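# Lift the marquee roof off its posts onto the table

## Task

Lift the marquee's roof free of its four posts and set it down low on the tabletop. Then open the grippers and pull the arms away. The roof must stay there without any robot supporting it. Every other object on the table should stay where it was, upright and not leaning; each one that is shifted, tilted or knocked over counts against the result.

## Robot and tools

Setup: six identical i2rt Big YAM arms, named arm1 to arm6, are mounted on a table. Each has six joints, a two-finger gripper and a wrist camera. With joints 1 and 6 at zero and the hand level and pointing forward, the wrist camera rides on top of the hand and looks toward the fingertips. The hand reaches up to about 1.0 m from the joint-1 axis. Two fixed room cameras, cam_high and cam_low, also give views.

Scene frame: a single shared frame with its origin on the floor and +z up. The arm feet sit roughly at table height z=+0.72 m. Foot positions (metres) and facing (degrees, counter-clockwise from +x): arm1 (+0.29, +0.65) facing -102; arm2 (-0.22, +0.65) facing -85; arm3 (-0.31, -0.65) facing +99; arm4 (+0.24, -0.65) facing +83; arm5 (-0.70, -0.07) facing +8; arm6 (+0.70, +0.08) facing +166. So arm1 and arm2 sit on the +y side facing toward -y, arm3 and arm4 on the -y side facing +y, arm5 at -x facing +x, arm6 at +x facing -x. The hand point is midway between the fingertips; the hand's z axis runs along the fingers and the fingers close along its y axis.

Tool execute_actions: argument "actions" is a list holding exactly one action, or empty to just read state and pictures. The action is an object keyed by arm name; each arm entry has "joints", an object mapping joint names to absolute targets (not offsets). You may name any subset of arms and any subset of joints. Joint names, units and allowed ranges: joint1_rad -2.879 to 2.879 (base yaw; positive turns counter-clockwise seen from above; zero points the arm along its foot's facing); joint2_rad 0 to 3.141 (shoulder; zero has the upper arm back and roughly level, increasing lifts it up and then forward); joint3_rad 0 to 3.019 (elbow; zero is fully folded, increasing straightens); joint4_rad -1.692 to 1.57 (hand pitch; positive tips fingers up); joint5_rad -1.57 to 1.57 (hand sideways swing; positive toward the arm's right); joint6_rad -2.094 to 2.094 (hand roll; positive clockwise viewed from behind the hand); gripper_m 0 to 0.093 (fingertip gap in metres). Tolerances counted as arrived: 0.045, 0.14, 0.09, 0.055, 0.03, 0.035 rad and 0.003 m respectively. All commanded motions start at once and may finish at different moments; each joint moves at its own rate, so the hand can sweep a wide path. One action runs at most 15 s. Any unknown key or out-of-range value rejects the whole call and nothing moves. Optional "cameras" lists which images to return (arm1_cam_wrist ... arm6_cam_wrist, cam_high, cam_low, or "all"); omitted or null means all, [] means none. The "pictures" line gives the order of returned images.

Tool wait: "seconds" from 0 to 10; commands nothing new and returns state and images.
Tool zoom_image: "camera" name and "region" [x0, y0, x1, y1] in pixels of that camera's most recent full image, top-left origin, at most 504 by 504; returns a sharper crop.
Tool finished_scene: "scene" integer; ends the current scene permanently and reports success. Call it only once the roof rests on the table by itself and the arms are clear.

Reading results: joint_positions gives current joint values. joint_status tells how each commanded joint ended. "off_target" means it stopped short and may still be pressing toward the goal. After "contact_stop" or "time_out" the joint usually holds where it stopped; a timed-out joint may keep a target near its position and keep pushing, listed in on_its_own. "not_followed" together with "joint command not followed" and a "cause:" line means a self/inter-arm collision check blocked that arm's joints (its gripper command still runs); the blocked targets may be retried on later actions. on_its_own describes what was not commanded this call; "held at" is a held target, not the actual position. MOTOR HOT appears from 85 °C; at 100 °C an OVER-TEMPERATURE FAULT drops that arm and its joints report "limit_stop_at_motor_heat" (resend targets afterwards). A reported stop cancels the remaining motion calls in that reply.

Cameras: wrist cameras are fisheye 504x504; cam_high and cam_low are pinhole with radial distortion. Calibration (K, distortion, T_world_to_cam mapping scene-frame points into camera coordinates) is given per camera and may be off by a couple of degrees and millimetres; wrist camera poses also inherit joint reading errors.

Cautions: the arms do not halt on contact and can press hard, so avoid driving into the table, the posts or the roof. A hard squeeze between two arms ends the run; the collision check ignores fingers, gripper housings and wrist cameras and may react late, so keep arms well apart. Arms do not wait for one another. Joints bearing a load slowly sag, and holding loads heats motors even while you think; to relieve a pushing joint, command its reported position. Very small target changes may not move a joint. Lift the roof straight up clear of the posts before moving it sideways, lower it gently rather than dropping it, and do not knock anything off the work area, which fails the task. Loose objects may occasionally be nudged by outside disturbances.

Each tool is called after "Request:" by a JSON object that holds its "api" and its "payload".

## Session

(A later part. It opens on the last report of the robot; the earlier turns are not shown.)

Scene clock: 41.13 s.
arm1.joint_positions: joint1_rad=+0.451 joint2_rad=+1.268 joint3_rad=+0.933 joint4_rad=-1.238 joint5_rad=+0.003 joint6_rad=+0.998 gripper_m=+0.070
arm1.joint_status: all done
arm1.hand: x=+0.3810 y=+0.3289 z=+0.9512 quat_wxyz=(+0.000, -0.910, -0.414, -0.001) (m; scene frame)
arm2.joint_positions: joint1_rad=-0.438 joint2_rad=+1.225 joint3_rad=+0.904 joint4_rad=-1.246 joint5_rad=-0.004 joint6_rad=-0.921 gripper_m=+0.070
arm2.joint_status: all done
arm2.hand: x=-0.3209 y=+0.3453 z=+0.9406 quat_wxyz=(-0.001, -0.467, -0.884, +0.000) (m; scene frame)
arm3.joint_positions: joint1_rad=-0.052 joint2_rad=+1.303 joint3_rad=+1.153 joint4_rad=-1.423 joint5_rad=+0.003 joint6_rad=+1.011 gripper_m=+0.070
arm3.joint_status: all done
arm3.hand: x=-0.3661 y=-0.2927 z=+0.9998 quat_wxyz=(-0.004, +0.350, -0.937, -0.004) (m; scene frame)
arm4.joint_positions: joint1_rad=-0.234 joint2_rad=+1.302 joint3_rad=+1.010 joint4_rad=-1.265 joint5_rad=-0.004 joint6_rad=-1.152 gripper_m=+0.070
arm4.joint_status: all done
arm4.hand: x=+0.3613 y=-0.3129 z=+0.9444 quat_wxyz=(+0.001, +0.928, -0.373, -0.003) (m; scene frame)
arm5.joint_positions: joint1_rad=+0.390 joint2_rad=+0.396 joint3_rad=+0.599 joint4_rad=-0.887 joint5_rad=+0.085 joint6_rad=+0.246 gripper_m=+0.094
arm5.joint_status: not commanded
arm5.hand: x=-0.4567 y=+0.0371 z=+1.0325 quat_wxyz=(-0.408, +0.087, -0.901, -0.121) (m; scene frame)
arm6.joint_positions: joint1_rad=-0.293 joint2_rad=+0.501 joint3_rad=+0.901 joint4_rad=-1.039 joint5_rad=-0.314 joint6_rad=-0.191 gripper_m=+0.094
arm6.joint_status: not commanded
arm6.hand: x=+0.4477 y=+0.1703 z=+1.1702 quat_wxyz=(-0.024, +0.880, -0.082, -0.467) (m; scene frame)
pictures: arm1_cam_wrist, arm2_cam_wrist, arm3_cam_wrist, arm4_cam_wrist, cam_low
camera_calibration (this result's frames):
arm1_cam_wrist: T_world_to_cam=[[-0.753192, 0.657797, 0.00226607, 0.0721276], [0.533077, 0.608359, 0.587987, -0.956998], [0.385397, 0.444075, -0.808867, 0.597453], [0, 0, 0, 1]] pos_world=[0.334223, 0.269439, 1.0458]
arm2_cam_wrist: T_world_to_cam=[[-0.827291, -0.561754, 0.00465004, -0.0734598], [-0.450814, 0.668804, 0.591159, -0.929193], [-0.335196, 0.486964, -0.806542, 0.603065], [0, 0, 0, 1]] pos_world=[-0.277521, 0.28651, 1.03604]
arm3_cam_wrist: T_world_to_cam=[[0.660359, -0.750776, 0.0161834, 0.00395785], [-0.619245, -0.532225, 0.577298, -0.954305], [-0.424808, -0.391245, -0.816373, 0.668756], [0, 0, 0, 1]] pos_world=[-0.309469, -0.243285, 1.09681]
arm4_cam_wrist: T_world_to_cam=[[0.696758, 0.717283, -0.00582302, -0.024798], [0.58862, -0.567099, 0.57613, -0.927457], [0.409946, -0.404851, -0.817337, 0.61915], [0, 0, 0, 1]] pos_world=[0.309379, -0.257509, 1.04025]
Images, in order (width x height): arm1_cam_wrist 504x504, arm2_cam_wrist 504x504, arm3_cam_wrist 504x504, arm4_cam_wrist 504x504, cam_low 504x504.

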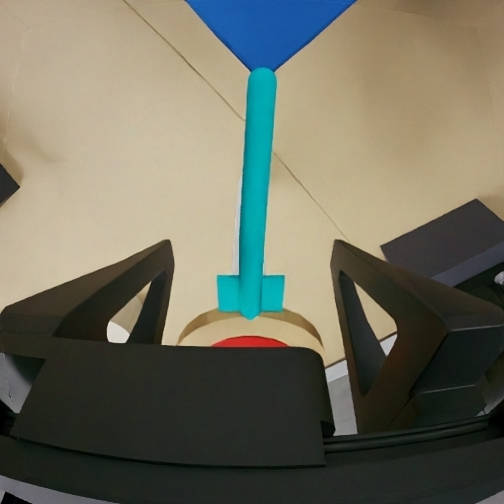

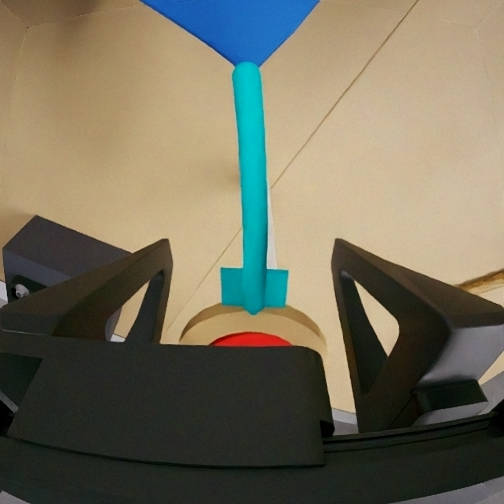

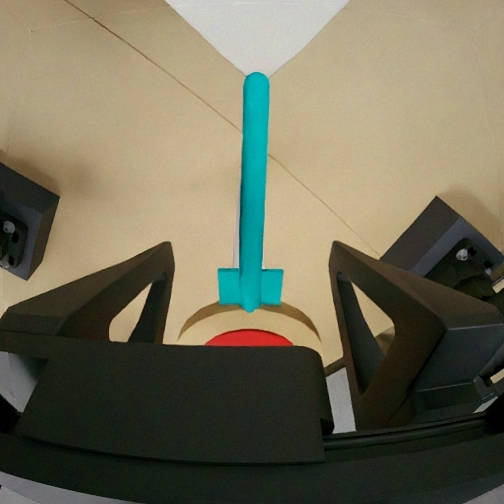

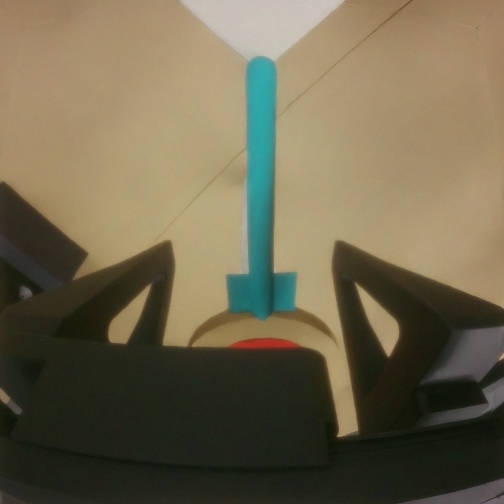

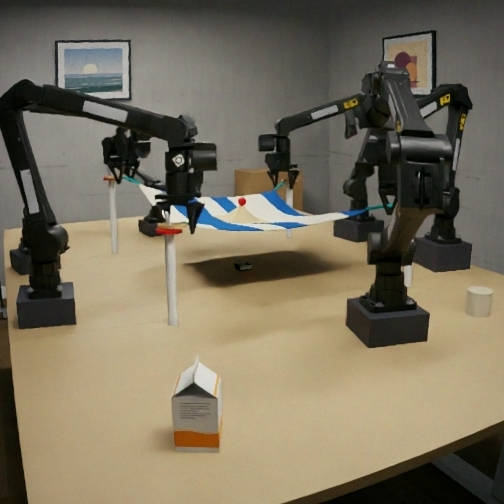

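Request:
{"api": "execute_actions", "payload": {"actions": [{"arm1": {"joints": {"gripper_m": 0.015}}, "arm2": {"joints": {"gripper_m": 0.015}}, "arm3": {"joints": {"joint3_rad": 1.137, "gripper_m": 0.015}}, "arm4": {"joints": {"gripper_m": 0.015}}}], "cameras": ["arm1_cam_wrist", "arm2_cam_wrist", "arm3_cam_wrist", "arm4_cam_wrist", "cam_low"]}}

Scene clock: 42.37 s.
arm1.joint_positions: joint1_rad=+0.451 joint2_rad=+1.268 joint3_rad=+0.933 joint4_rad=-1.235 joint5_rad=+0.003 joint6_rad=+0.999 gripper_m=+0.020
arm1.joint_status: gripper_m off_target (ended at +0.020, target +0.015)
arm1.hand: x=+0.3812 y=+0.3283 z=+0.9512 quat_wxyz=(-0.001, -0.911, -0.413, +0.000) (m; scene frame)
arm2.joint_positions: joint1_rad=-0.438 joint2_rad=+1.225 joint3_rad=+0.904 joint4_rad=-1.245 joint5_rad=-0.004 joint6_rad=-0.920 gripper_m=+0.020
arm2.joint_status: gripper_m off_target (ended at +0.020, target +0.015)
arm2.hand: x=-0.3211 y=+0.3450 z=+0.9406 quat_wxyz=(-0.001, -0.467, -0.884, +0.001) (m; scene frame)
arm3.joint_positions: joint1_rad=-0.052 joint2_rad=+1.303 joint3_rad=+1.153 joint4_rad=-1.421 joint5_rad=+0.003 joint6_rad=+1.012 gripper_m=+0.021
arm3.joint_status: gripper_m off_target (ended at +0.021, target +0.015); the others done
arm3.hand: x=-0.3662 y=-0.2922 z=+0.9998 quat_wxyz=(-0.005, +0.350, -0.937, -0.005) (m; scene frame)
arm4.joint_positions: joint1_rad=-0.234 joint2_rad=+1.302 joint3_rad=+1.010 joint4_rad=-1.262 joint5_rad=-0.004 joint6_rad=-1.152 gripper_m=+0.021
arm4.joint_status: gripper_m off_target (ended at +0.021, target +0.015)
arm4.hand: x=+0.3616 y=-0.3122 z=+0.9444 quat_wxyz=(+0.000, +0.928, -0.373, -0.003) (m; scene frame)
arm5.joint_positions: joint1_rad=+0.390 joint2_rad=+0.396 joint3_rad=+0.599 joint4_rad=-0.887 joint5_rad=+0.085 joint6_rad=+0.246 gripper_m=+0.094
arm5.joint_status: not commanded
arm5.hand: x=-0.4567 y=+0.0371 z=+1.0325 quat_wxyz=(-0.408, +0.087, -0.901, -0.121) (m; scene frame)
arm6.joint_positions: joint1_rad=-0.293 joint2_rad=+0.501 joint3_rad=+0.901 joint4_rad=-1.039 joint5_rad=-0.314 joint6_rad=-0.191 gripper_m=+0.094
arm6.joint_status: not commanded
arm6.hand: x=+0.4477 y=+0.1703 z=+1.1702 quat_wxyz=(-0.024, +0.880, -0.082, -0.467) (m; scene frame)
pictures: arm1_cam_wrist, arm2_cam_wrist, arm3_cam_wrist, arm4_cam_wrist, cam_low
camera_calibration (this result's frames):
arm1_cam_wrist: T_world_to_cam=[[-0.752684, 0.658382, 0.0000206605, 0.0744295], [0.533113, 0.609453, 0.58682, -0.955975], [0.386339, 0.441701, -0.809717, 0.598892], [0, 0, 0, 1]] pos_world=[0.334289, 0.269087, 1.04592]
arm2_cam_wrist: T_world_to_cam=[[-0.827502, -0.561433, 0.00586064, -0.0750749], [-0.450276, 0.66983, 0.590407, -0.928482], [-0.335399, 0.485924, -0.807085, 0.604003], [0, 0, 0, 1]] pos_world=[-0.277616, 0.286276, 1.0361]
arm3_cam_wrist: T_world_to_cam=[[0.65951, -0.751555, 0.0145589, 0.00543922], [-0.619671, -0.532611, 0.576484, -0.953561], [-0.425505, -0.389218, -0.816979, 0.669853], [0, 0, 0, 1]] pos_world=[-0.309456, -0.24307, 1.09689]
arm4_cam_wrist: T_world_to_cam=[[0.696218, 0.717824, -0.00303914, -0.0277468], [0.588455, -0.568308, 0.575106, -0.926556], [0.411098, -0.402188, -0.818073, 0.620441], [0, 0, 0, 1]] pos_world=[0.309492, -0.257119, 1.04035]
Images, in order (width x height): arm1_cam_wrist 504x504, arm2_cam_wrist 504x504, arm3_cam_wrist 504x504, arm4_cam_wrist 504x504, cam_low 504x504.

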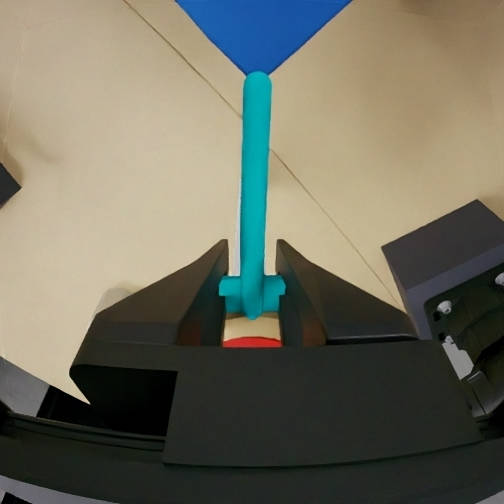

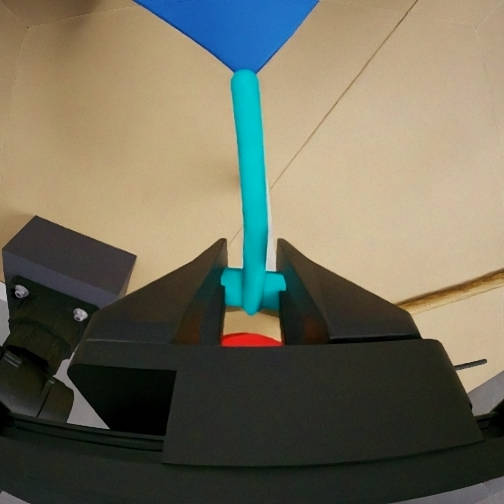

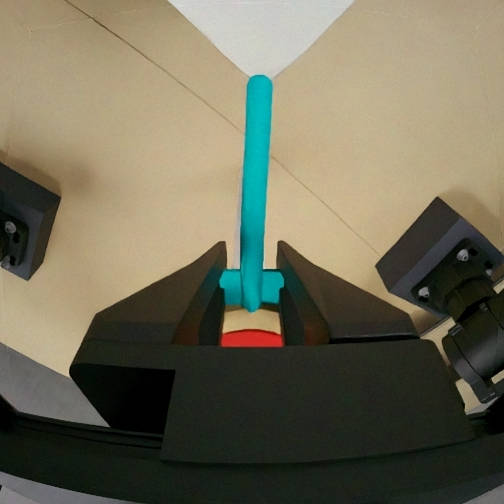

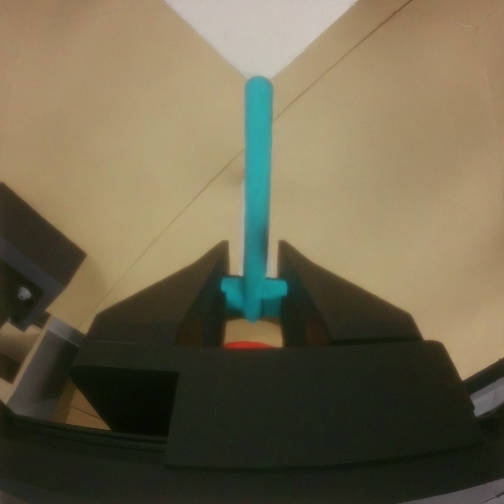

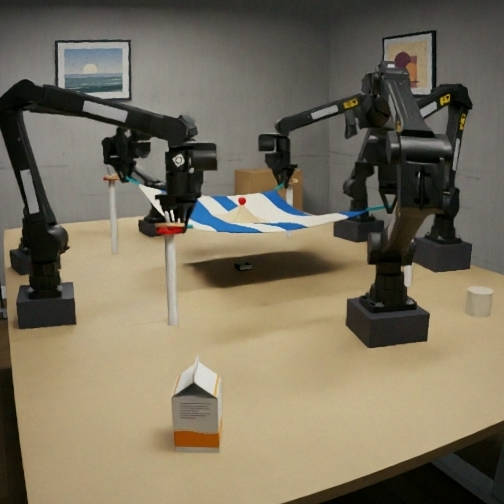

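Request:
{"api": "zoom_image", "payload": {"camera": "arm1_cam_wrist", "region": [180, 220, 330, 350]}}

Request:
{"api": "zoom_image", "payload": {"camera": "cam_low", "region": [130, 170, 230, 250]}}

Region (180, 220, 330, 350) of arm1_cam_wrist's 504x504 image, scaled by 3.360, with more detail than that image has; it fills the top 437 rows of this view, and the rest is white.

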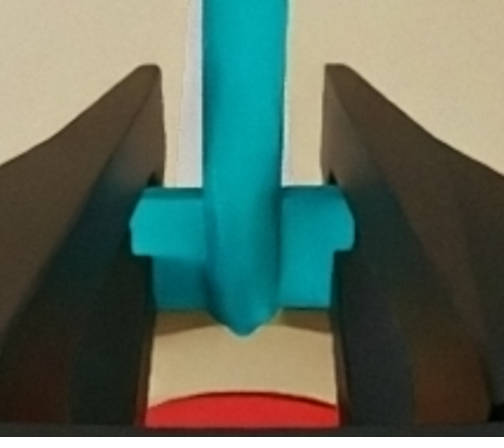

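Region (130, 170, 230, 250) of cam_low's 504x504 image, scaled by 5.040, with more detail than that image has; it fills the top 403 rows of this view, and the rest is white.

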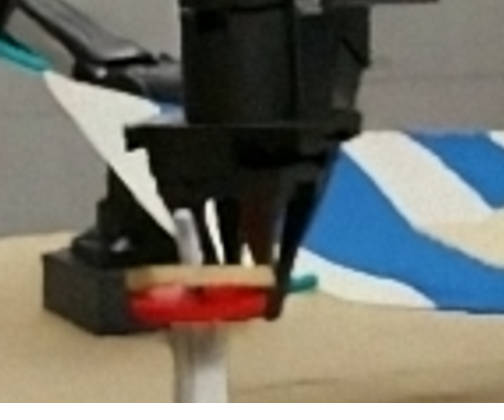

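Request:
{"api": "execute_actions", "payload": {"actions": [{"arm1": {"joints": {"joint1_rad": 0.507, "joint2_rad": 1.245, "joint4_rad": -1.295}}, "arm2": {"joints": {"joint1_rad": -0.495, "joint2_rad": 1.205, "joint4_rad": -1.306}}}], "cameras": ["arm1_cam_wrist", "arm2_cam_wrist", "arm6_cam_wrist", "cam_low", "cam_high"]}}

Scene clock: 48.20 s.
arm1.joint_positions: joint1_rad=+0.498 joint2_rad=+1.255 joint3_rad=+0.933 joint4_rad=-1.279 joint5_rad=+0.005 joint6_rad=+0.999 gripper_m=+0.020
arm1.joint_status: all done
arm1.hand: x=+0.3923 y=+0.3430 z=+0.9555 quat_wxyz=(+0.013, -0.900, -0.435, -0.001) (m; scene frame)
arm2.joint_positions: joint1_rad=-0.484 joint2_rad=+1.209 joint3_rad=+0.904 joint4_rad=-1.286 joint5_rad=-0.009 joint6_rad=-0.919 gripper_m=+0.020
arm2.joint_status: all done
arm2.hand: x=-0.3305 y=+0.3593 z=+0.9454 quat_wxyz=(-0.002, -0.488, -0.873, -0.012) (m; scene frame)
arm3.joint_positions: joint1_rad=-0.052 joint2_rad=+1.303 joint3_rad=+1.153 joint4_rad=-1.421 joint5_rad=+0.003 joint6_rad=+1.012 gripper_m=+0.021
arm3.joint_status: not commanded
arm3.hand: x=-0.3662 y=-0.2922 z=+0.9998 quat_wxyz=(-0.005, +0.350, -0.937, -0.005) (m; scene frame)
arm4.joint_positions: joint1_rad=-0.234 joint2_rad=+1.302 joint3_rad=+1.010 joint4_rad=-1.262 joint5_rad=-0.004 joint6_rad=-1.152 gripper_m=+0.021
arm4.joint_status: not commanded
arm4.hand: x=+0.3616 y=-0.3122 z=+0.9444 quat_wxyz=(+0.000, +0.928, -0.373, -0.003) (m; scene frame)
arm5.joint_positions: joint1_rad=+0.390 joint2_rad=+0.396 joint3_rad=+0.599 joint4_rad=-0.887 joint5_rad=+0.085 joint6_rad=+0.246 gripper_m=+0.094
arm5.joint_status: not commanded
arm5.hand: x=-0.4567 y=+0.0371 z=+1.0325 quat_wxyz=(-0.408, +0.087, -0.901, -0.121) (m; scene frame)
arm6.joint_positions: joint1_rad=-0.293 joint2_rad=+0.501 joint3_rad=+0.901 joint4_rad=-1.039 joint5_rad=-0.314 joint6_rad=-0.191 gripper_m=+0.094
arm6.joint_status: not commanded
arm6.hand: x=+0.4477 y=+0.1703 z=+1.1702 quat_wxyz=(-0.024, +0.880, -0.082, -0.467) (m; scene frame)
pictures: arm1_cam_wrist, arm2_cam_wrist, arm6_cam_wrist, cam_high, cam_low
camera_calibration (this result's frames):
arm1_cam_wrist: T_world_to_cam=[[-0.782672, 0.621883, 0.0261864, 0.0723996], [0.510834, 0.617736, 0.597872, -0.978077], [0.35563, 0.481315, -0.801164, 0.581852], [0, 0, 0, 1]] pos_world=[0.349376, 0.279115, 1.04903]
arm2_cam_wrist: T_world_to_cam=[[-0.853488, -0.520816, -0.0175412, -0.0759402], [-0.425865, 0.677697, 0.599471, -0.948498], [-0.300327, 0.519112, -0.800204, 0.590828], [0, 0, 0, 1]] pos_world=[-0.291305, 0.296537, 1.04005]
arm6_cam_wrist: T_world_to_cam=[[0.169841, 0.98518, -0.0239536, -0.216387], [0.922426, -0.167482, -0.347966, 0.0326434], [-0.346821, 0.0370032, -0.937201, 1.37193], [0, 0, 0, 1]] pos_world=[0.482453, 0.167882, 1.29195]
Images, in order (width x height): arm1_cam_wrist 504x504, arm2_cam_wrist 504x504, arm6_cam_wrist 504x504, cam_high 504x504, cam_low 504x504.

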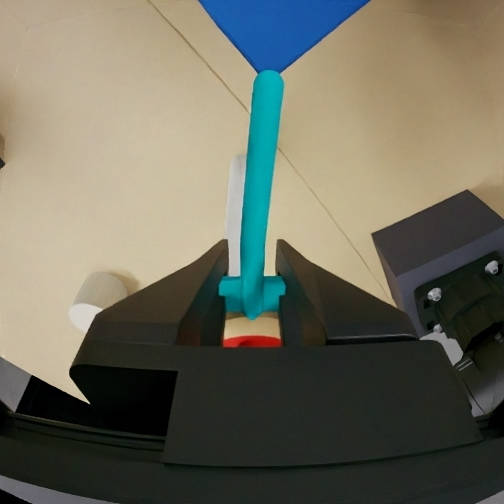

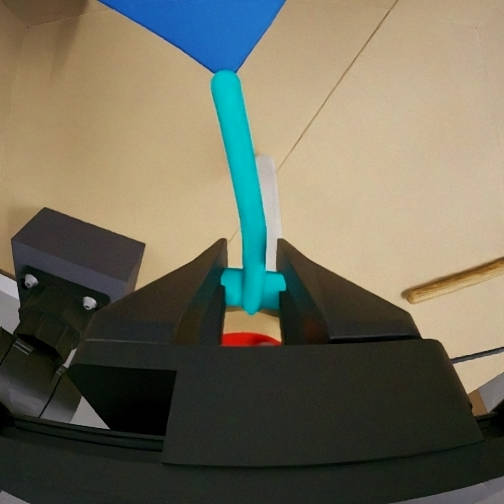

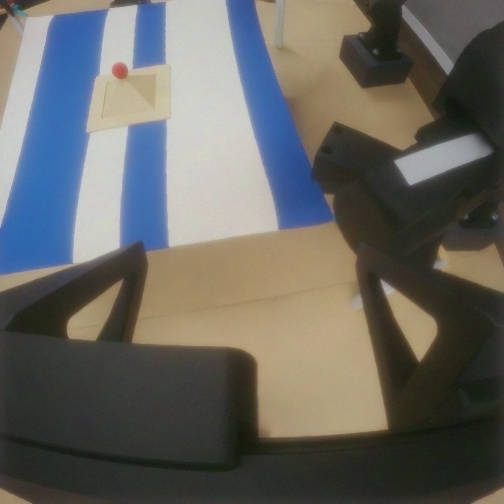

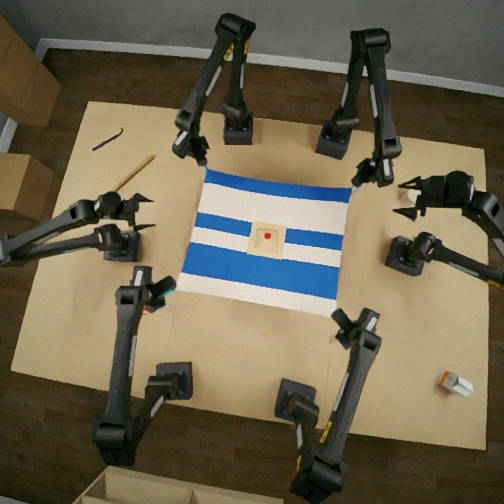

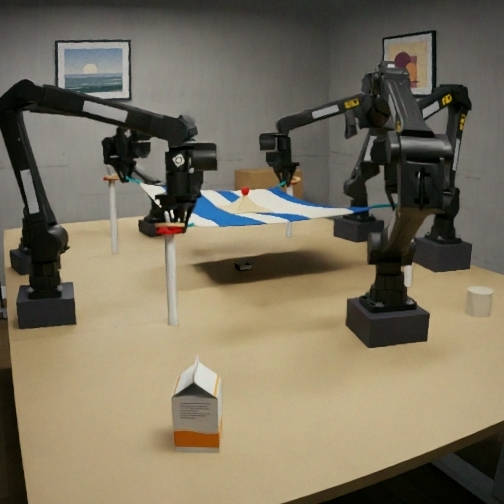

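Request:
{"api": "execute_actions", "payload": {"actions": [{"arm1": {"joints": {"joint2_rad": 1.065}}, "arm2": {"joints": {"joint2_rad": 1.02}}}], "cameras": ["arm1_cam_wrist", "arm2_cam_wrist", "cam_low", "cam_high"]}}

Scene clock: 50.27 s.
arm1.joint_positions: joint1_rad=+0.498 joint2_rad=+1.064 joint3_rad=+0.933 joint4_rad=-1.279 joint5_rad=+0.005 joint6_rad=+0.999 gripper_m=+0.020
arm1.joint_status: all done
arm1.hand: x=+0.3894 y=+0.3509 z=+1.0127 quat_wxyz=(-0.082, -0.898, -0.433, +0.011) (m; scene frame)
arm2.joint_positions: joint1_rad=-0.484 joint2_rad=+1.010 joint3_rad=+0.904 joint4_rad=-1.288 joint5_rad=-0.009 joint6_rad=-0.919 gripper_m=+0.020
arm2.joint_status: all done
arm2.hand: x=-0.3270 y=+0.3682 z=+1.0023 quat_wxyz=(-0.016, -0.486, -0.870, +0.086) (m; scene frame)
arm3.joint_positions: joint1_rad=-0.052 joint2_rad=+1.303 joint3_rad=+1.153 joint4_rad=-1.421 joint5_rad=+0.003 joint6_rad=+1.012 gripper_m=+0.021
arm3.joint_status: not commanded
arm3.hand: x=-0.3662 y=-0.2922 z=+0.9998 quat_wxyz=(-0.005, +0.350, -0.937, -0.005) (m; scene frame)
arm4.joint_positions: joint1_rad=-0.234 joint2_rad=+1.302 joint3_rad=+1.010 joint4_rad=-1.262 joint5_rad=-0.004 joint6_rad=-1.152 gripper_m=+0.021
arm4.joint_status: not commanded
arm4.hand: x=+0.3616 y=-0.3122 z=+0.9444 quat_wxyz=(+0.000, +0.928, -0.373, -0.003) (m; scene frame)
arm5.joint_positions: joint1_rad=+0.390 joint2_rad=+0.396 joint3_rad=+0.599 joint4_rad=-0.887 joint5_rad=+0.085 joint6_rad=+0.246 gripper_m=+0.094
arm5.joint_status: not commanded
arm5.hand: x=-0.4567 y=+0.0371 z=+1.0325 quat_wxyz=(-0.408, +0.087, -0.901, -0.121) (m; scene frame)
arm6.joint_positions: joint1_rad=-0.293 joint2_rad=+0.501 joint3_rad=+0.901 joint4_rad=-1.039 joint5_rad=-0.314 joint6_rad=-0.191 gripper_m=+0.094
arm6.joint_status: not commanded
arm6.hand: x=+0.4477 y=+0.1703 z=+1.1702 quat_wxyz=(-0.024, +0.880, -0.082, -0.467) (m; scene frame)
pictures: arm1_cam_wrist, arm2_cam_wrist, cam_high, cam_low
camera_calibration (this result's frames):
arm1_cam_wrist: T_world_to_cam=[[-0.778864, 0.612637, -0.134338, 0.228016], [0.477189, 0.71783, 0.506962, -0.945628], [0.407016, 0.33075, -0.851436, 0.70865], [0, 0, 0, 1]] pos_world=[0.340405, 0.304724, 1.1134]
arm2_cam_wrist: T_world_to_cam=[[-0.849, -0.509849, 0.138755, -0.226525], [-0.387078, 0.778866, 0.493496, -0.905501], [-0.35968, 0.365269, -0.858609, 0.728593], [0, 0, 0, 1]] pos_world=[-0.280759, 0.323637, 1.10387]
Images, in order (width x height): arm1_cam_wrist 504x504, arm2_cam_wrist 504x504, cam_high 504x504, cam_low 504x504.

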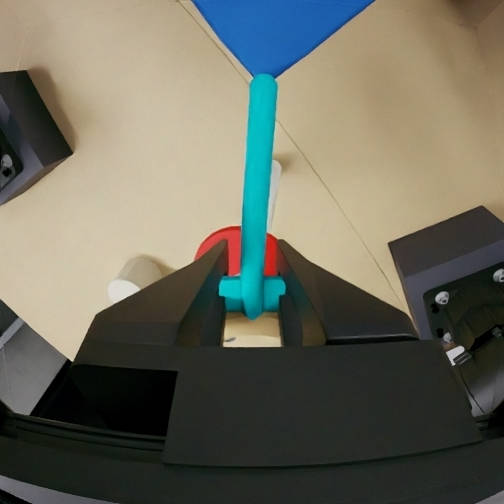

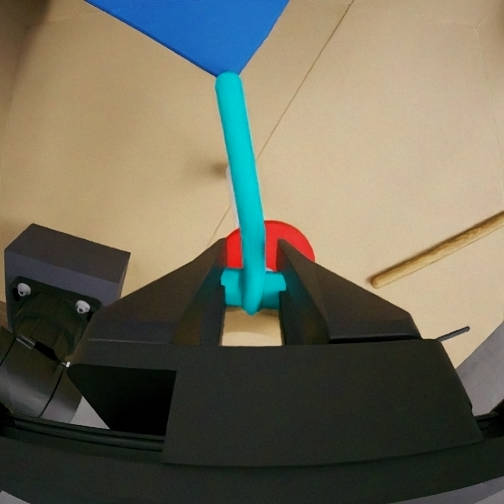

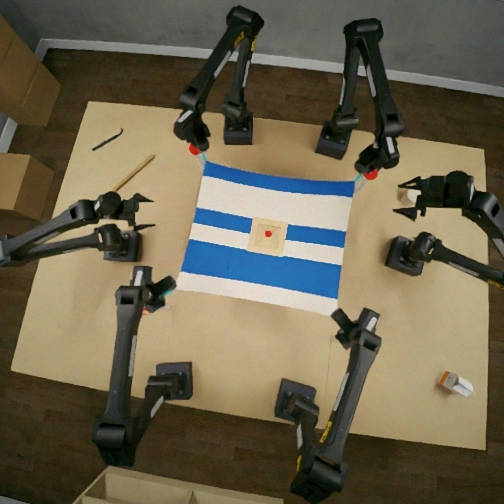

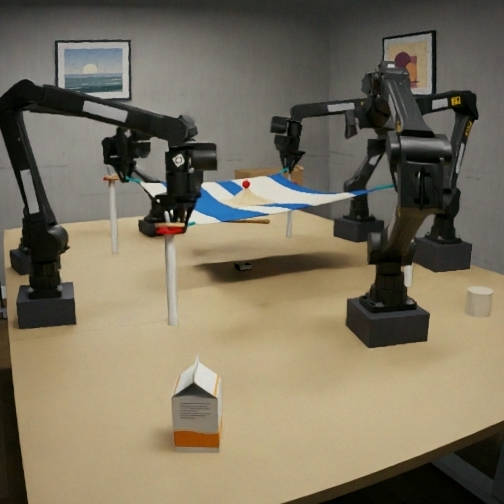

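Request:
{"api": "execute_actions", "payload": {"actions": [{"arm1": {"joints": {"joint1_rad": 0.26, "joint6_rad": 0.8}}, "arm2": {"joints": {"joint1_rad": -0.235, "joint6_rad": -0.77}}, "arm3": {"joints": {"joint1_rad": 0.004, "joint2_rad": 1.125, "joint3_rad": 1.16}}, "arm4": {"joints": {"joint1_rad": -0.293, "joint2_rad": 1.12, "joint4_rad": -1.295}}}], "cameras": ["arm1_cam_wrist", "arm2_cam_wrist", "arm3_cam_wrist", "arm4_cam_wrist", "cam_low", "cam_high"]}}

Scene clock: 55.33 s.
arm1.joint_positions: joint1_rad=+0.257 joint2_rad=+1.064 joint3_rad=+0.933 joint4_rad=-1.279 joint5_rad=+0.005 joint6_rad=+0.811 gripper_m=+0.020
arm1.joint_status: all done
arm1.hand: x=+0.3149 y=+0.3356 z=+1.0124 quat_wxyz=(-0.077, -0.909, -0.409, +0.027) (m; scene frame)
arm2.joint_positions: joint1_rad=-0.233 joint2_rad=+1.010 joint3_rad=+0.904 joint4_rad=-1.288 joint5_rad=-0.005 joint6_rad=-0.780 gripper_m=+0.020
arm2.joint_status: all done
arm2.hand: x=-0.2544 y=+0.3505 z=+1.0022 quat_wxyz=(-0.031, -0.436, -0.896, +0.082) (m; scene frame)
arm3.joint_positions: joint1_rad=-0.010 joint2_rad=+1.122 joint3_rad=+1.153 joint4_rad=-1.412 joint5_rad=+0.006 joint6_rad=+1.012 gripper_m=+0.021
arm3.joint_status: all done
arm3.hand: x=-0.3771 y=-0.3131 z=+1.0602 quat_wxyz=(-0.023, +0.367, -0.925, -0.098) (m; scene frame)
arm4.joint_positions: joint1_rad=-0.280 joint2_rad=+1.113 joint3_rad=+1.010 joint4_rad=-1.276 joint5_rad=-0.006 joint6_rad=-1.152 gripper_m=+0.021
arm4.joint_status: all done
arm4.hand: x=+0.3718 y=-0.3305 z=+1.0061 quat_wxyz=(-0.087, +0.916, -0.393, -0.005) (m; scene frame)
arm5.joint_positions: joint1_rad=+0.390 joint2_rad=+0.396 joint3_rad=+0.599 joint4_rad=-0.887 joint5_rad=+0.085 joint6_rad=+0.246 gripper_m=+0.094
arm5.joint_status: not commanded
arm5.hand: x=-0.4567 y=+0.0371 z=+1.0325 quat_wxyz=(-0.408, +0.087, -0.901, -0.121) (m; scene frame)
arm6.joint_positions: joint1_rad=-0.293 joint2_rad=+0.501 joint3_rad=+0.901 joint4_rad=-1.039 joint5_rad=-0.314 joint6_rad=-0.191 gripper_m=+0.094
arm6.joint_status: not commanded
arm6.hand: x=+0.4477 y=+0.1703 z=+1.1702 quat_wxyz=(-0.024, +0.880, -0.082, -0.467) (m; scene frame)
pictures: arm1_cam_wrist, arm2_cam_wrist, arm3_cam_wrist, arm4_cam_wrist, cam_high, cam_low
camera_calibration (this result's frames):
arm1_cam_wrist: T_world_to_cam=[[-0.747135, 0.654689, -0.114768, 0.135418], [0.531459, 0.692119, 0.488387, -0.888595], [0.399175, 0.303897, -0.865047, 0.769015], [0, 0, 0, 1]] pos_world=[0.266456, 0.292656, 1.11475]
arm2_cam_wrist: T_world_to_cam=[[-0.788241, -0.60274, 0.124021, -0.111083], [-0.483309, 0.731131, 0.481518, -0.859249], [-0.380905, 0.319612, -0.867617, 0.780756], [0, 0, 0, 1]] pos_world=[-0.205448, 0.311731, 1.10492]
arm3_cam_wrist: T_world_to_cam=[[0.688083, -0.711386, -0.143079, 0.186612], [-0.578822, -0.657009, 0.483017, -0.930753], [-0.437616, -0.249538, -0.863842, 0.79532], [0, 0, 0, 1]] pos_world=[-0.3191, -0.280297, 1.1633]
arm4_cam_wrist: T_world_to_cam=[[0.724172, 0.672083, 0.154531, -0.205559], [0.525531, -0.682923, 0.507379, -0.924829], [0.446534, -0.286219, -0.847754, 0.714381], [0, 0, 0, 1]] pos_world=[0.31589, -0.288965, 1.10662]
Images, in order (width x height): arm1_cam_wrist 504x504, arm2_cam_wrist 504x504, arm3_cam_wrist 504x504, arm4_cam_wrist 504x504, cam_high 504x504, cam_low 504x504.

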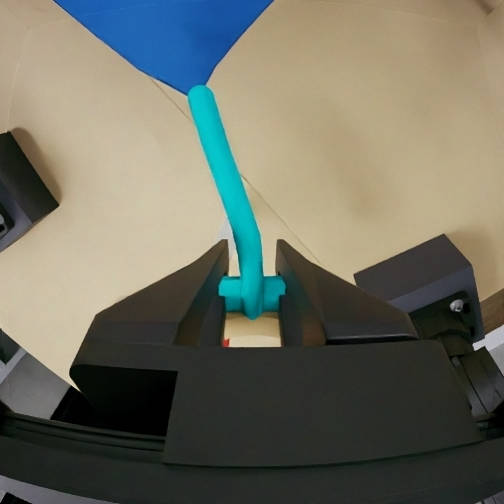

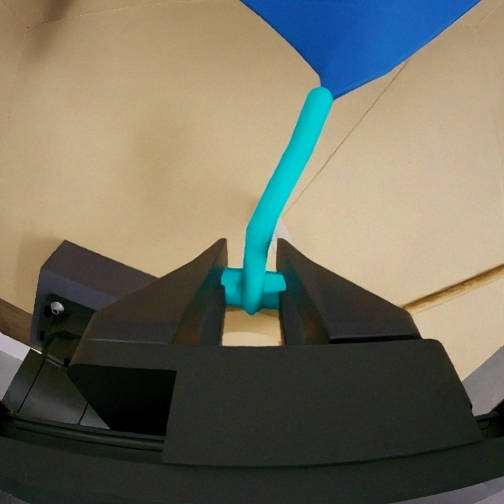

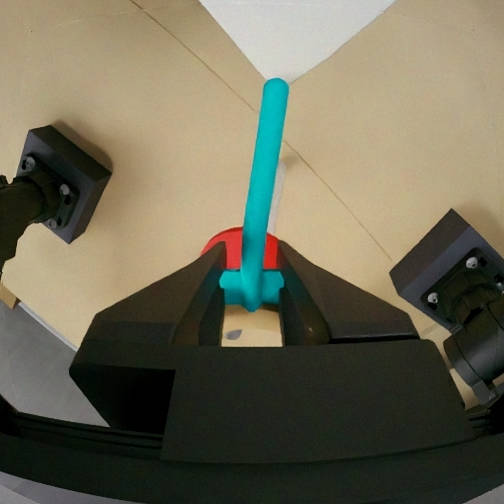

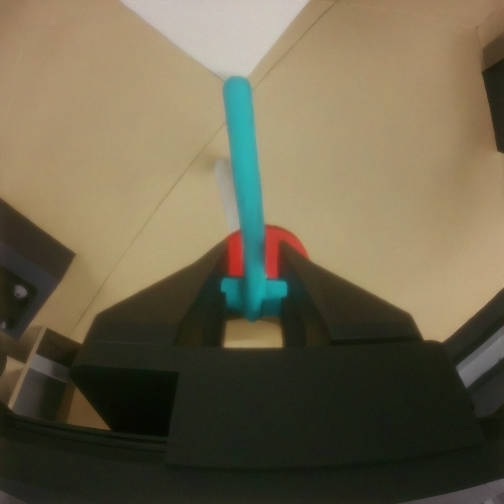

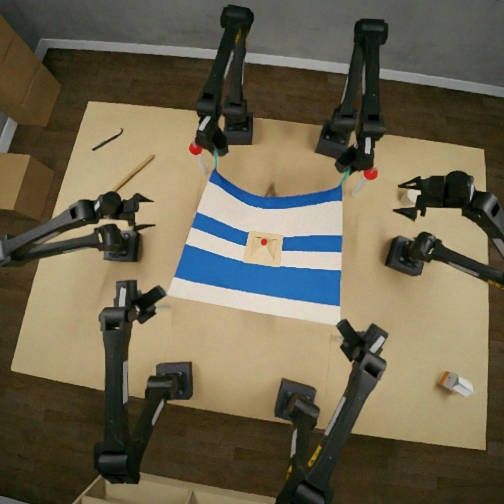

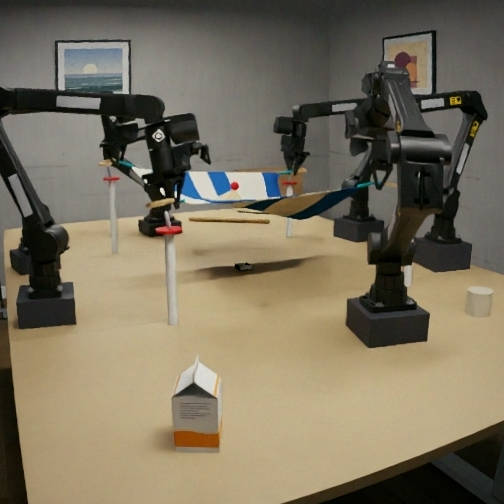

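Request:
{"api": "zoom_image", "payload": {"camera": "cam_low", "region": [90, 140, 230, 250]}}

Region (90, 140, 230, 250) of cam_low's 504x504 image, scaled by 3.600, with more detail than that image has; it fills the top 396 rows of this view, and the rest is white.

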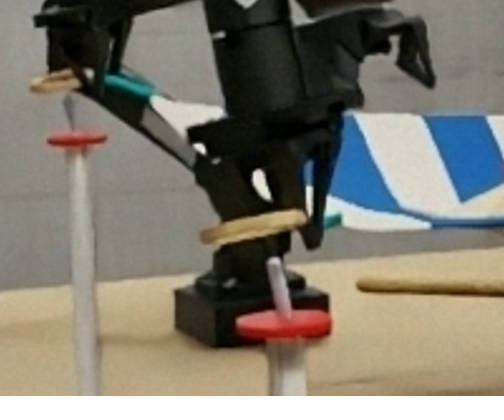

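Request:
{"api": "execute_actions", "payload": {"actions": [{"arm1": {"joints": {"joint1_rad": 0.19, "joint4_rad": -0.965, "joint6_rad": 0.73}}, "arm2": {"joints": {"joint1_rad": -0.167, "joint4_rad": -0.975, "joint6_rad": -0.71}}, "arm3": {"joints": {"joint1_rad": -0.272, "joint2_rad": 1.095, "joint4_rad": -1.095, "joint6_rad": 0.787}}, "arm4": {"joints": {"joint1_rad": 0.032, "joint2_rad": 1.09, "joint4_rad": -0.96, "joint6_rad": -0.885}}}], "cameras": ["arm3_cam_wrist", "arm4_cam_wrist", "cam_low", "cam_high"]}}

Scene clock: 60.03 s.
arm1.joint_positions: joint1_rad=+0.190 joint2_rad=+1.064 joint3_rad=+0.933 joint4_rad=-0.982 joint5_rad=+0.004 joint6_rad=+0.742 gripper_m=+0.020
arm1.joint_status: all done
arm1.hand: x=+0.2951 y=+0.2656 z=+1.0345 quat_wxyz=(-0.209, -0.888, -0.400, +0.089) (m; scene frame)
arm2.joint_positions: joint1_rad=-0.168 joint2_rad=+1.010 joint3_rad=+0.904 joint4_rad=-0.996 joint5_rad=-0.003 joint6_rad=-0.721 gripper_m=+0.020
arm2.joint_status: all done
arm2.hand: x=-0.2387 y=+0.2810 z=+1.0247 quat_wxyz=(-0.091, -0.423, -0.876, +0.213) (m; scene frame)
arm3.joint_positions: joint1_rad=-0.279 joint2_rad=+1.107 joint3_rad=+1.153 joint4_rad=-1.120 joint5_rad=+0.004 joint6_rad=+0.796 gripper_m=+0.021
arm3.joint_status: all done
arm3.hand: x=-0.2802 y=-0.2429 z=+1.0906 quat_wxyz=(-0.106, +0.333, -0.909, -0.229) (m; scene frame)
arm4.joint_positions: joint1_rad=+0.030 joint2_rad=+1.104 joint3_rad=+1.010 joint4_rad=-0.986 joint5_rad=-0.004 joint6_rad=-0.893 gripper_m=+0.021
arm4.joint_status: all done
arm4.hand: x=+0.2749 y=-0.2395 z=+1.0323 quat_wxyz=(-0.224, +0.903, -0.360, -0.073) (m; scene frame)
arm5.joint_positions: joint1_rad=+0.390 joint2_rad=+0.396 joint3_rad=+0.599 joint4_rad=-0.887 joint5_rad=+0.085 joint6_rad=+0.246 gripper_m=+0.094
arm5.joint_status: not commanded
arm5.hand: x=-0.4567 y=+0.0371 z=+1.0325 quat_wxyz=(-0.408, +0.087, -0.901, -0.121) (m; scene frame)
arm6.joint_positions: joint1_rad=-0.293 joint2_rad=+0.501 joint3_rad=+0.901 joint4_rad=-1.039 joint5_rad=-0.314 joint6_rad=-0.191 gripper_m=+0.094
arm6.joint_status: not commanded
arm6.hand: x=+0.4477 y=+0.1703 z=+1.1702 quat_wxyz=(-0.024, +0.880, -0.082, -0.467) (m; scene frame)
pictures: arm3_cam_wrist, arm4_cam_wrist, cam_high, cam_low
camera_calibration (this result's frames):
arm3_cam_wrist: T_world_to_cam=[[0.656863, -0.6804, -0.324941, 0.3713], [-0.640446, -0.730906, 0.235807, -0.608763], [-0.397944, 0.0532149, -0.915865, 1.02287], [0, 0, 0, 1]] pos_world=[-0.226728, -0.246748, 1.20101]
arm4_cam_wrist: T_world_to_cam=[[0.688096, 0.636886, 0.347707, -0.398507], [0.574819, -0.770879, 0.27446, -0.619226], [0.44284, 0.0110136, -0.896533, 0.928421], [0, 0, 0, 1]] pos_world=[0.219013, -0.23377, 1.14088]
Images, in order (width x height): arm3_cam_wrist 504x504, arm4_cam_wrist 504x504, cam_high 504x504, cam_low 504x504.

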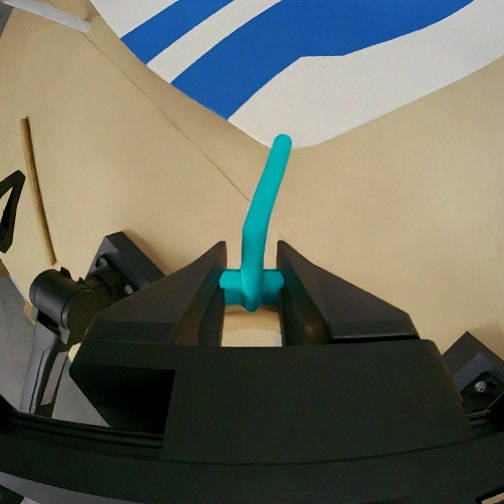

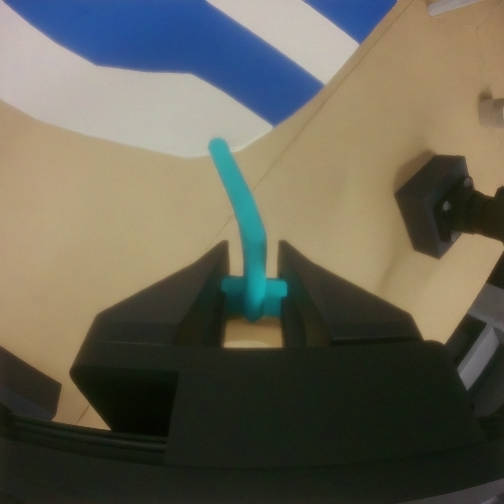

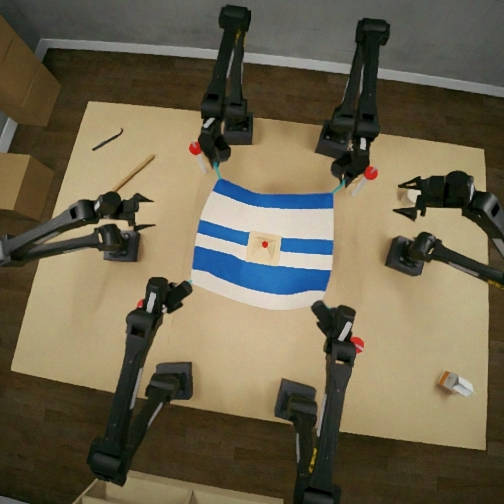

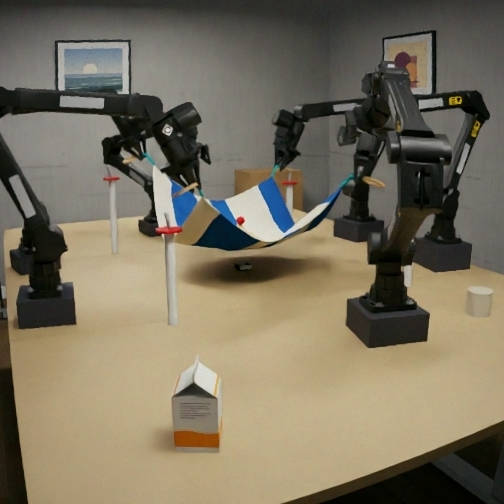

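Request:
{"api": "execute_actions", "payload": {"actions": [{"arm1": {"joints": {"joint2_rad": 1.722, "joint3_rad": 0.83, "joint4_rad": -0.65}}, "arm2": {"joints": {"joint2_rad": 1.66, "joint3_rad": 0.788, "joint4_rad": -0.668}}, "arm3": {"joints": {"joint2_rad": 1.732, "joint3_rad": 0.918, "joint4_rad": -0.745}}, "arm4": {"joints": {"joint2_rad": 1.685, "joint3_rad": 0.862, "joint4_rad": -0.703}}}], "cameras": ["arm1_cam_wrist", "arm2_cam_wrist", "arm3_cam_wrist", "arm4_cam_wrist", "cam_low", "cam_high"]}}

Scene clock: 62.90 s.
arm1.joint_positions: joint1_rad=+0.190 joint2_rad=+1.729 joint3_rad=+0.828 joint4_rad=-0.662 joint5_rad=+0.003 joint6_rad=+0.741 gripper_m=+0.020
arm1.joint_status: all done
arm1.hand: x=+0.2966 y=+0.2623 z=+0.7588 quat_wxyz=(-0.004, -0.911, -0.412, +0.001) (m; scene frame)
arm2.joint_positions: joint1_rad=-0.168 joint2_rad=+1.655 joint3_rad=+0.785 joint4_rad=-0.684 joint5_rad=-0.003 joint6_rad=-0.720 gripper_m=+0.020
arm2.joint_status: all done
arm2.hand: x=-0.2390 y=+0.2789 z=+0.7613 quat_wxyz=(-0.004, -0.436, -0.900, +0.006) (m; scene frame)
arm3.joint_positions: joint1_rad=-0.279 joint2_rad=+1.733 joint3_rad=+0.918 joint4_rad=-0.763 joint5_rad=+0.003 joint6_rad=+0.795 gripper_m=+0.021
arm3.joint_status: all done
arm3.hand: x=-0.2797 y=-0.2408 z=+0.7589 quat_wxyz=(-0.003, +0.345, -0.939, -0.001) (m; scene frame)
arm4.joint_positions: joint1_rad=+0.030 joint2_rad=+1.690 joint3_rad=+0.864 joint4_rad=-0.722 joint5_rad=-0.004 joint6_rad=-0.893 gripper_m=+0.021
arm4.joint_status: all done
arm4.hand: x=+0.2722 y=-0.2532 z=+0.7579 quat_wxyz=(-0.002, +0.929, -0.371, -0.006) (m; scene frame)
arm5.joint_positions: joint1_rad=+0.390 joint2_rad=+0.396 joint3_rad=+0.599 joint4_rad=-0.887 joint5_rad=+0.085 joint6_rad=+0.246 gripper_m=+0.094
arm5.joint_status: not commanded
arm5.hand: x=-0.4567 y=+0.0371 z=+1.0325 quat_wxyz=(-0.408, +0.087, -0.901, -0.121) (m; scene frame)
arm6.joint_positions: joint1_rad=-0.293 joint2_rad=+0.501 joint3_rad=+0.901 joint4_rad=-1.039 joint5_rad=-0.314 joint6_rad=-0.191 gripper_m=+0.094
arm6.joint_status: not commanded
arm6.hand: x=+0.4477 y=+0.1703 z=+1.1702 quat_wxyz=(-0.024, +0.880, -0.082, -0.467) (m; scene frame)
pictures: arm1_cam_wrist, arm2_cam_wrist, arm3_cam_wrist, arm4_cam_wrist, cam_high, cam_low
camera_calibration (this result's frames):
arm1_cam_wrist: T_world_to_cam=[[-0.750144, 0.661261, -0.00420684, 0.0558869], [0.535711, 0.611423, 0.582388, -0.755668], [0.387683, 0.434621, -0.8129, 0.508728], [0, 0, 0, 1]] pos_world=[0.249517, 0.203973, 0.853872]
arm2_cam_wrist: T_world_to_cam=[[-0.786318, -0.617689, 0.0128224, -0.0229718], [-0.496039, 0.643558, 0.582904, -0.73936], [-0.368306, 0.451988, -0.81244, 0.524592], [0, 0, 0, 1]] pos_world=[-0.191604, 0.224522, 0.85747]
arm3_cam_wrist: T_world_to_cam=[[0.651727, -0.758165, 0.0209259, -0.0180066], [-0.624988, -0.521206, 0.581149, -0.735993], [-0.4297, -0.391829, -0.813528, 0.525464], [0, 0, 0, 1]] pos_world=[-0.222459, -0.191364, 0.855578]
arm4_cam_wrist: T_world_to_cam=[[0.693502, 0.720453, -0.00157142, -0.00811244], [0.592702, -0.569288, 0.56975, -0.730541], [0.409584, -0.396055, -0.821816, 0.533179], [0, 0, 0, 1]] pos_world=[0.220238, -0.198876, 0.854389]
Images, in order (width x height): arm1_cam_wrist 504x504, arm2_cam_wrist 504x504, arm3_cam_wrist 504x504, arm4_cam_wrist 504x504, cam_high 504x504, cam_low 504x504.

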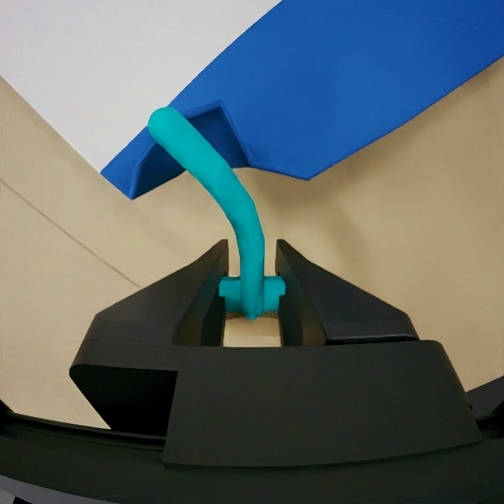

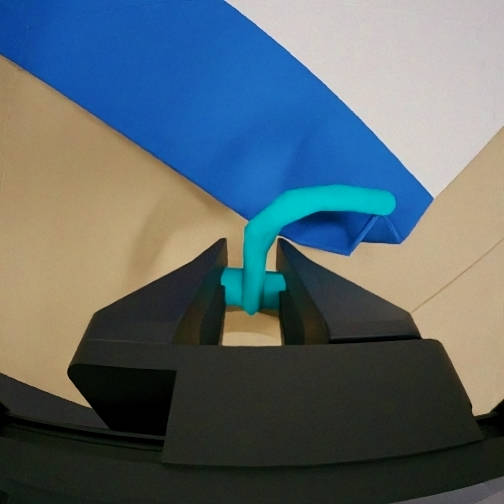

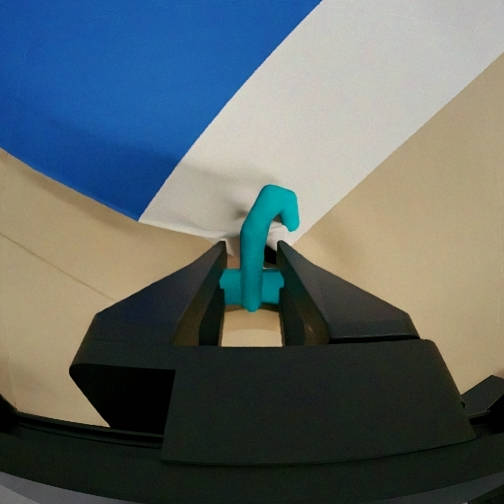

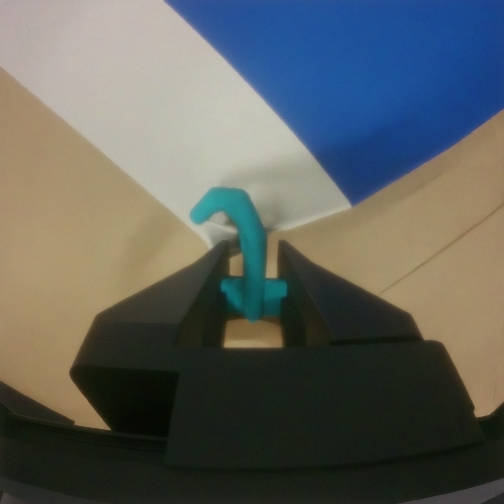

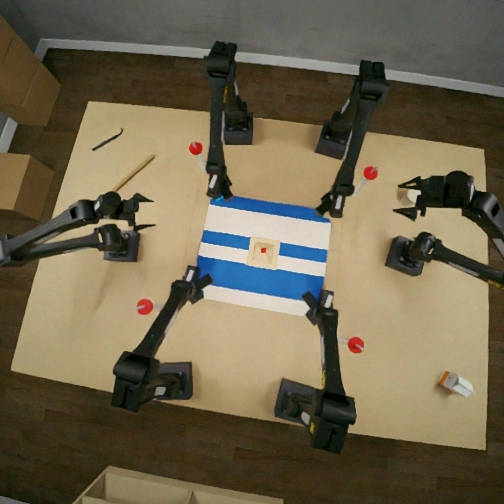

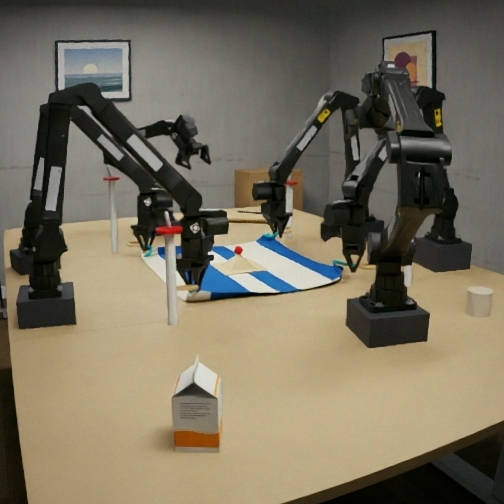

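Request:
{"api": "zoom_image", "payload": {"camera": "cam_low", "region": [120, 220, 260, 320]}}

Request:
{"api": "zoom_image", "payload": {"camera": "cam_low", "region": [250, 210, 390, 310]}}

Region (120, 220, 260, 320) of cam_low's 504x504 image, scaled by 3.600, with more detail than that image has; it fills the top 360 rows of this view, and the rest is white.

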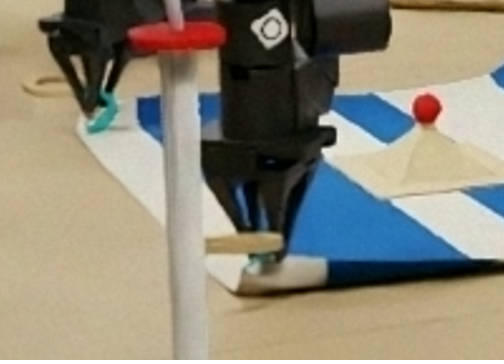

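Region (250, 210, 390, 310) of cam_low's 504x504 image, scaled by 3.600, with more detail than that image has; it fills the top 360 rows of this view, and the rest is white.

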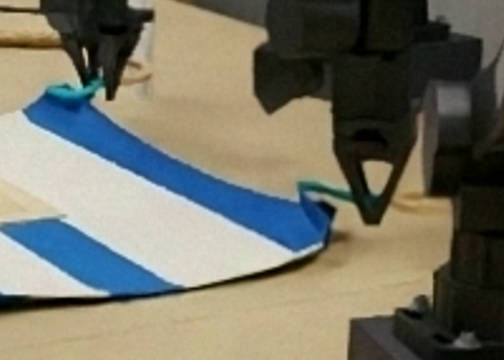

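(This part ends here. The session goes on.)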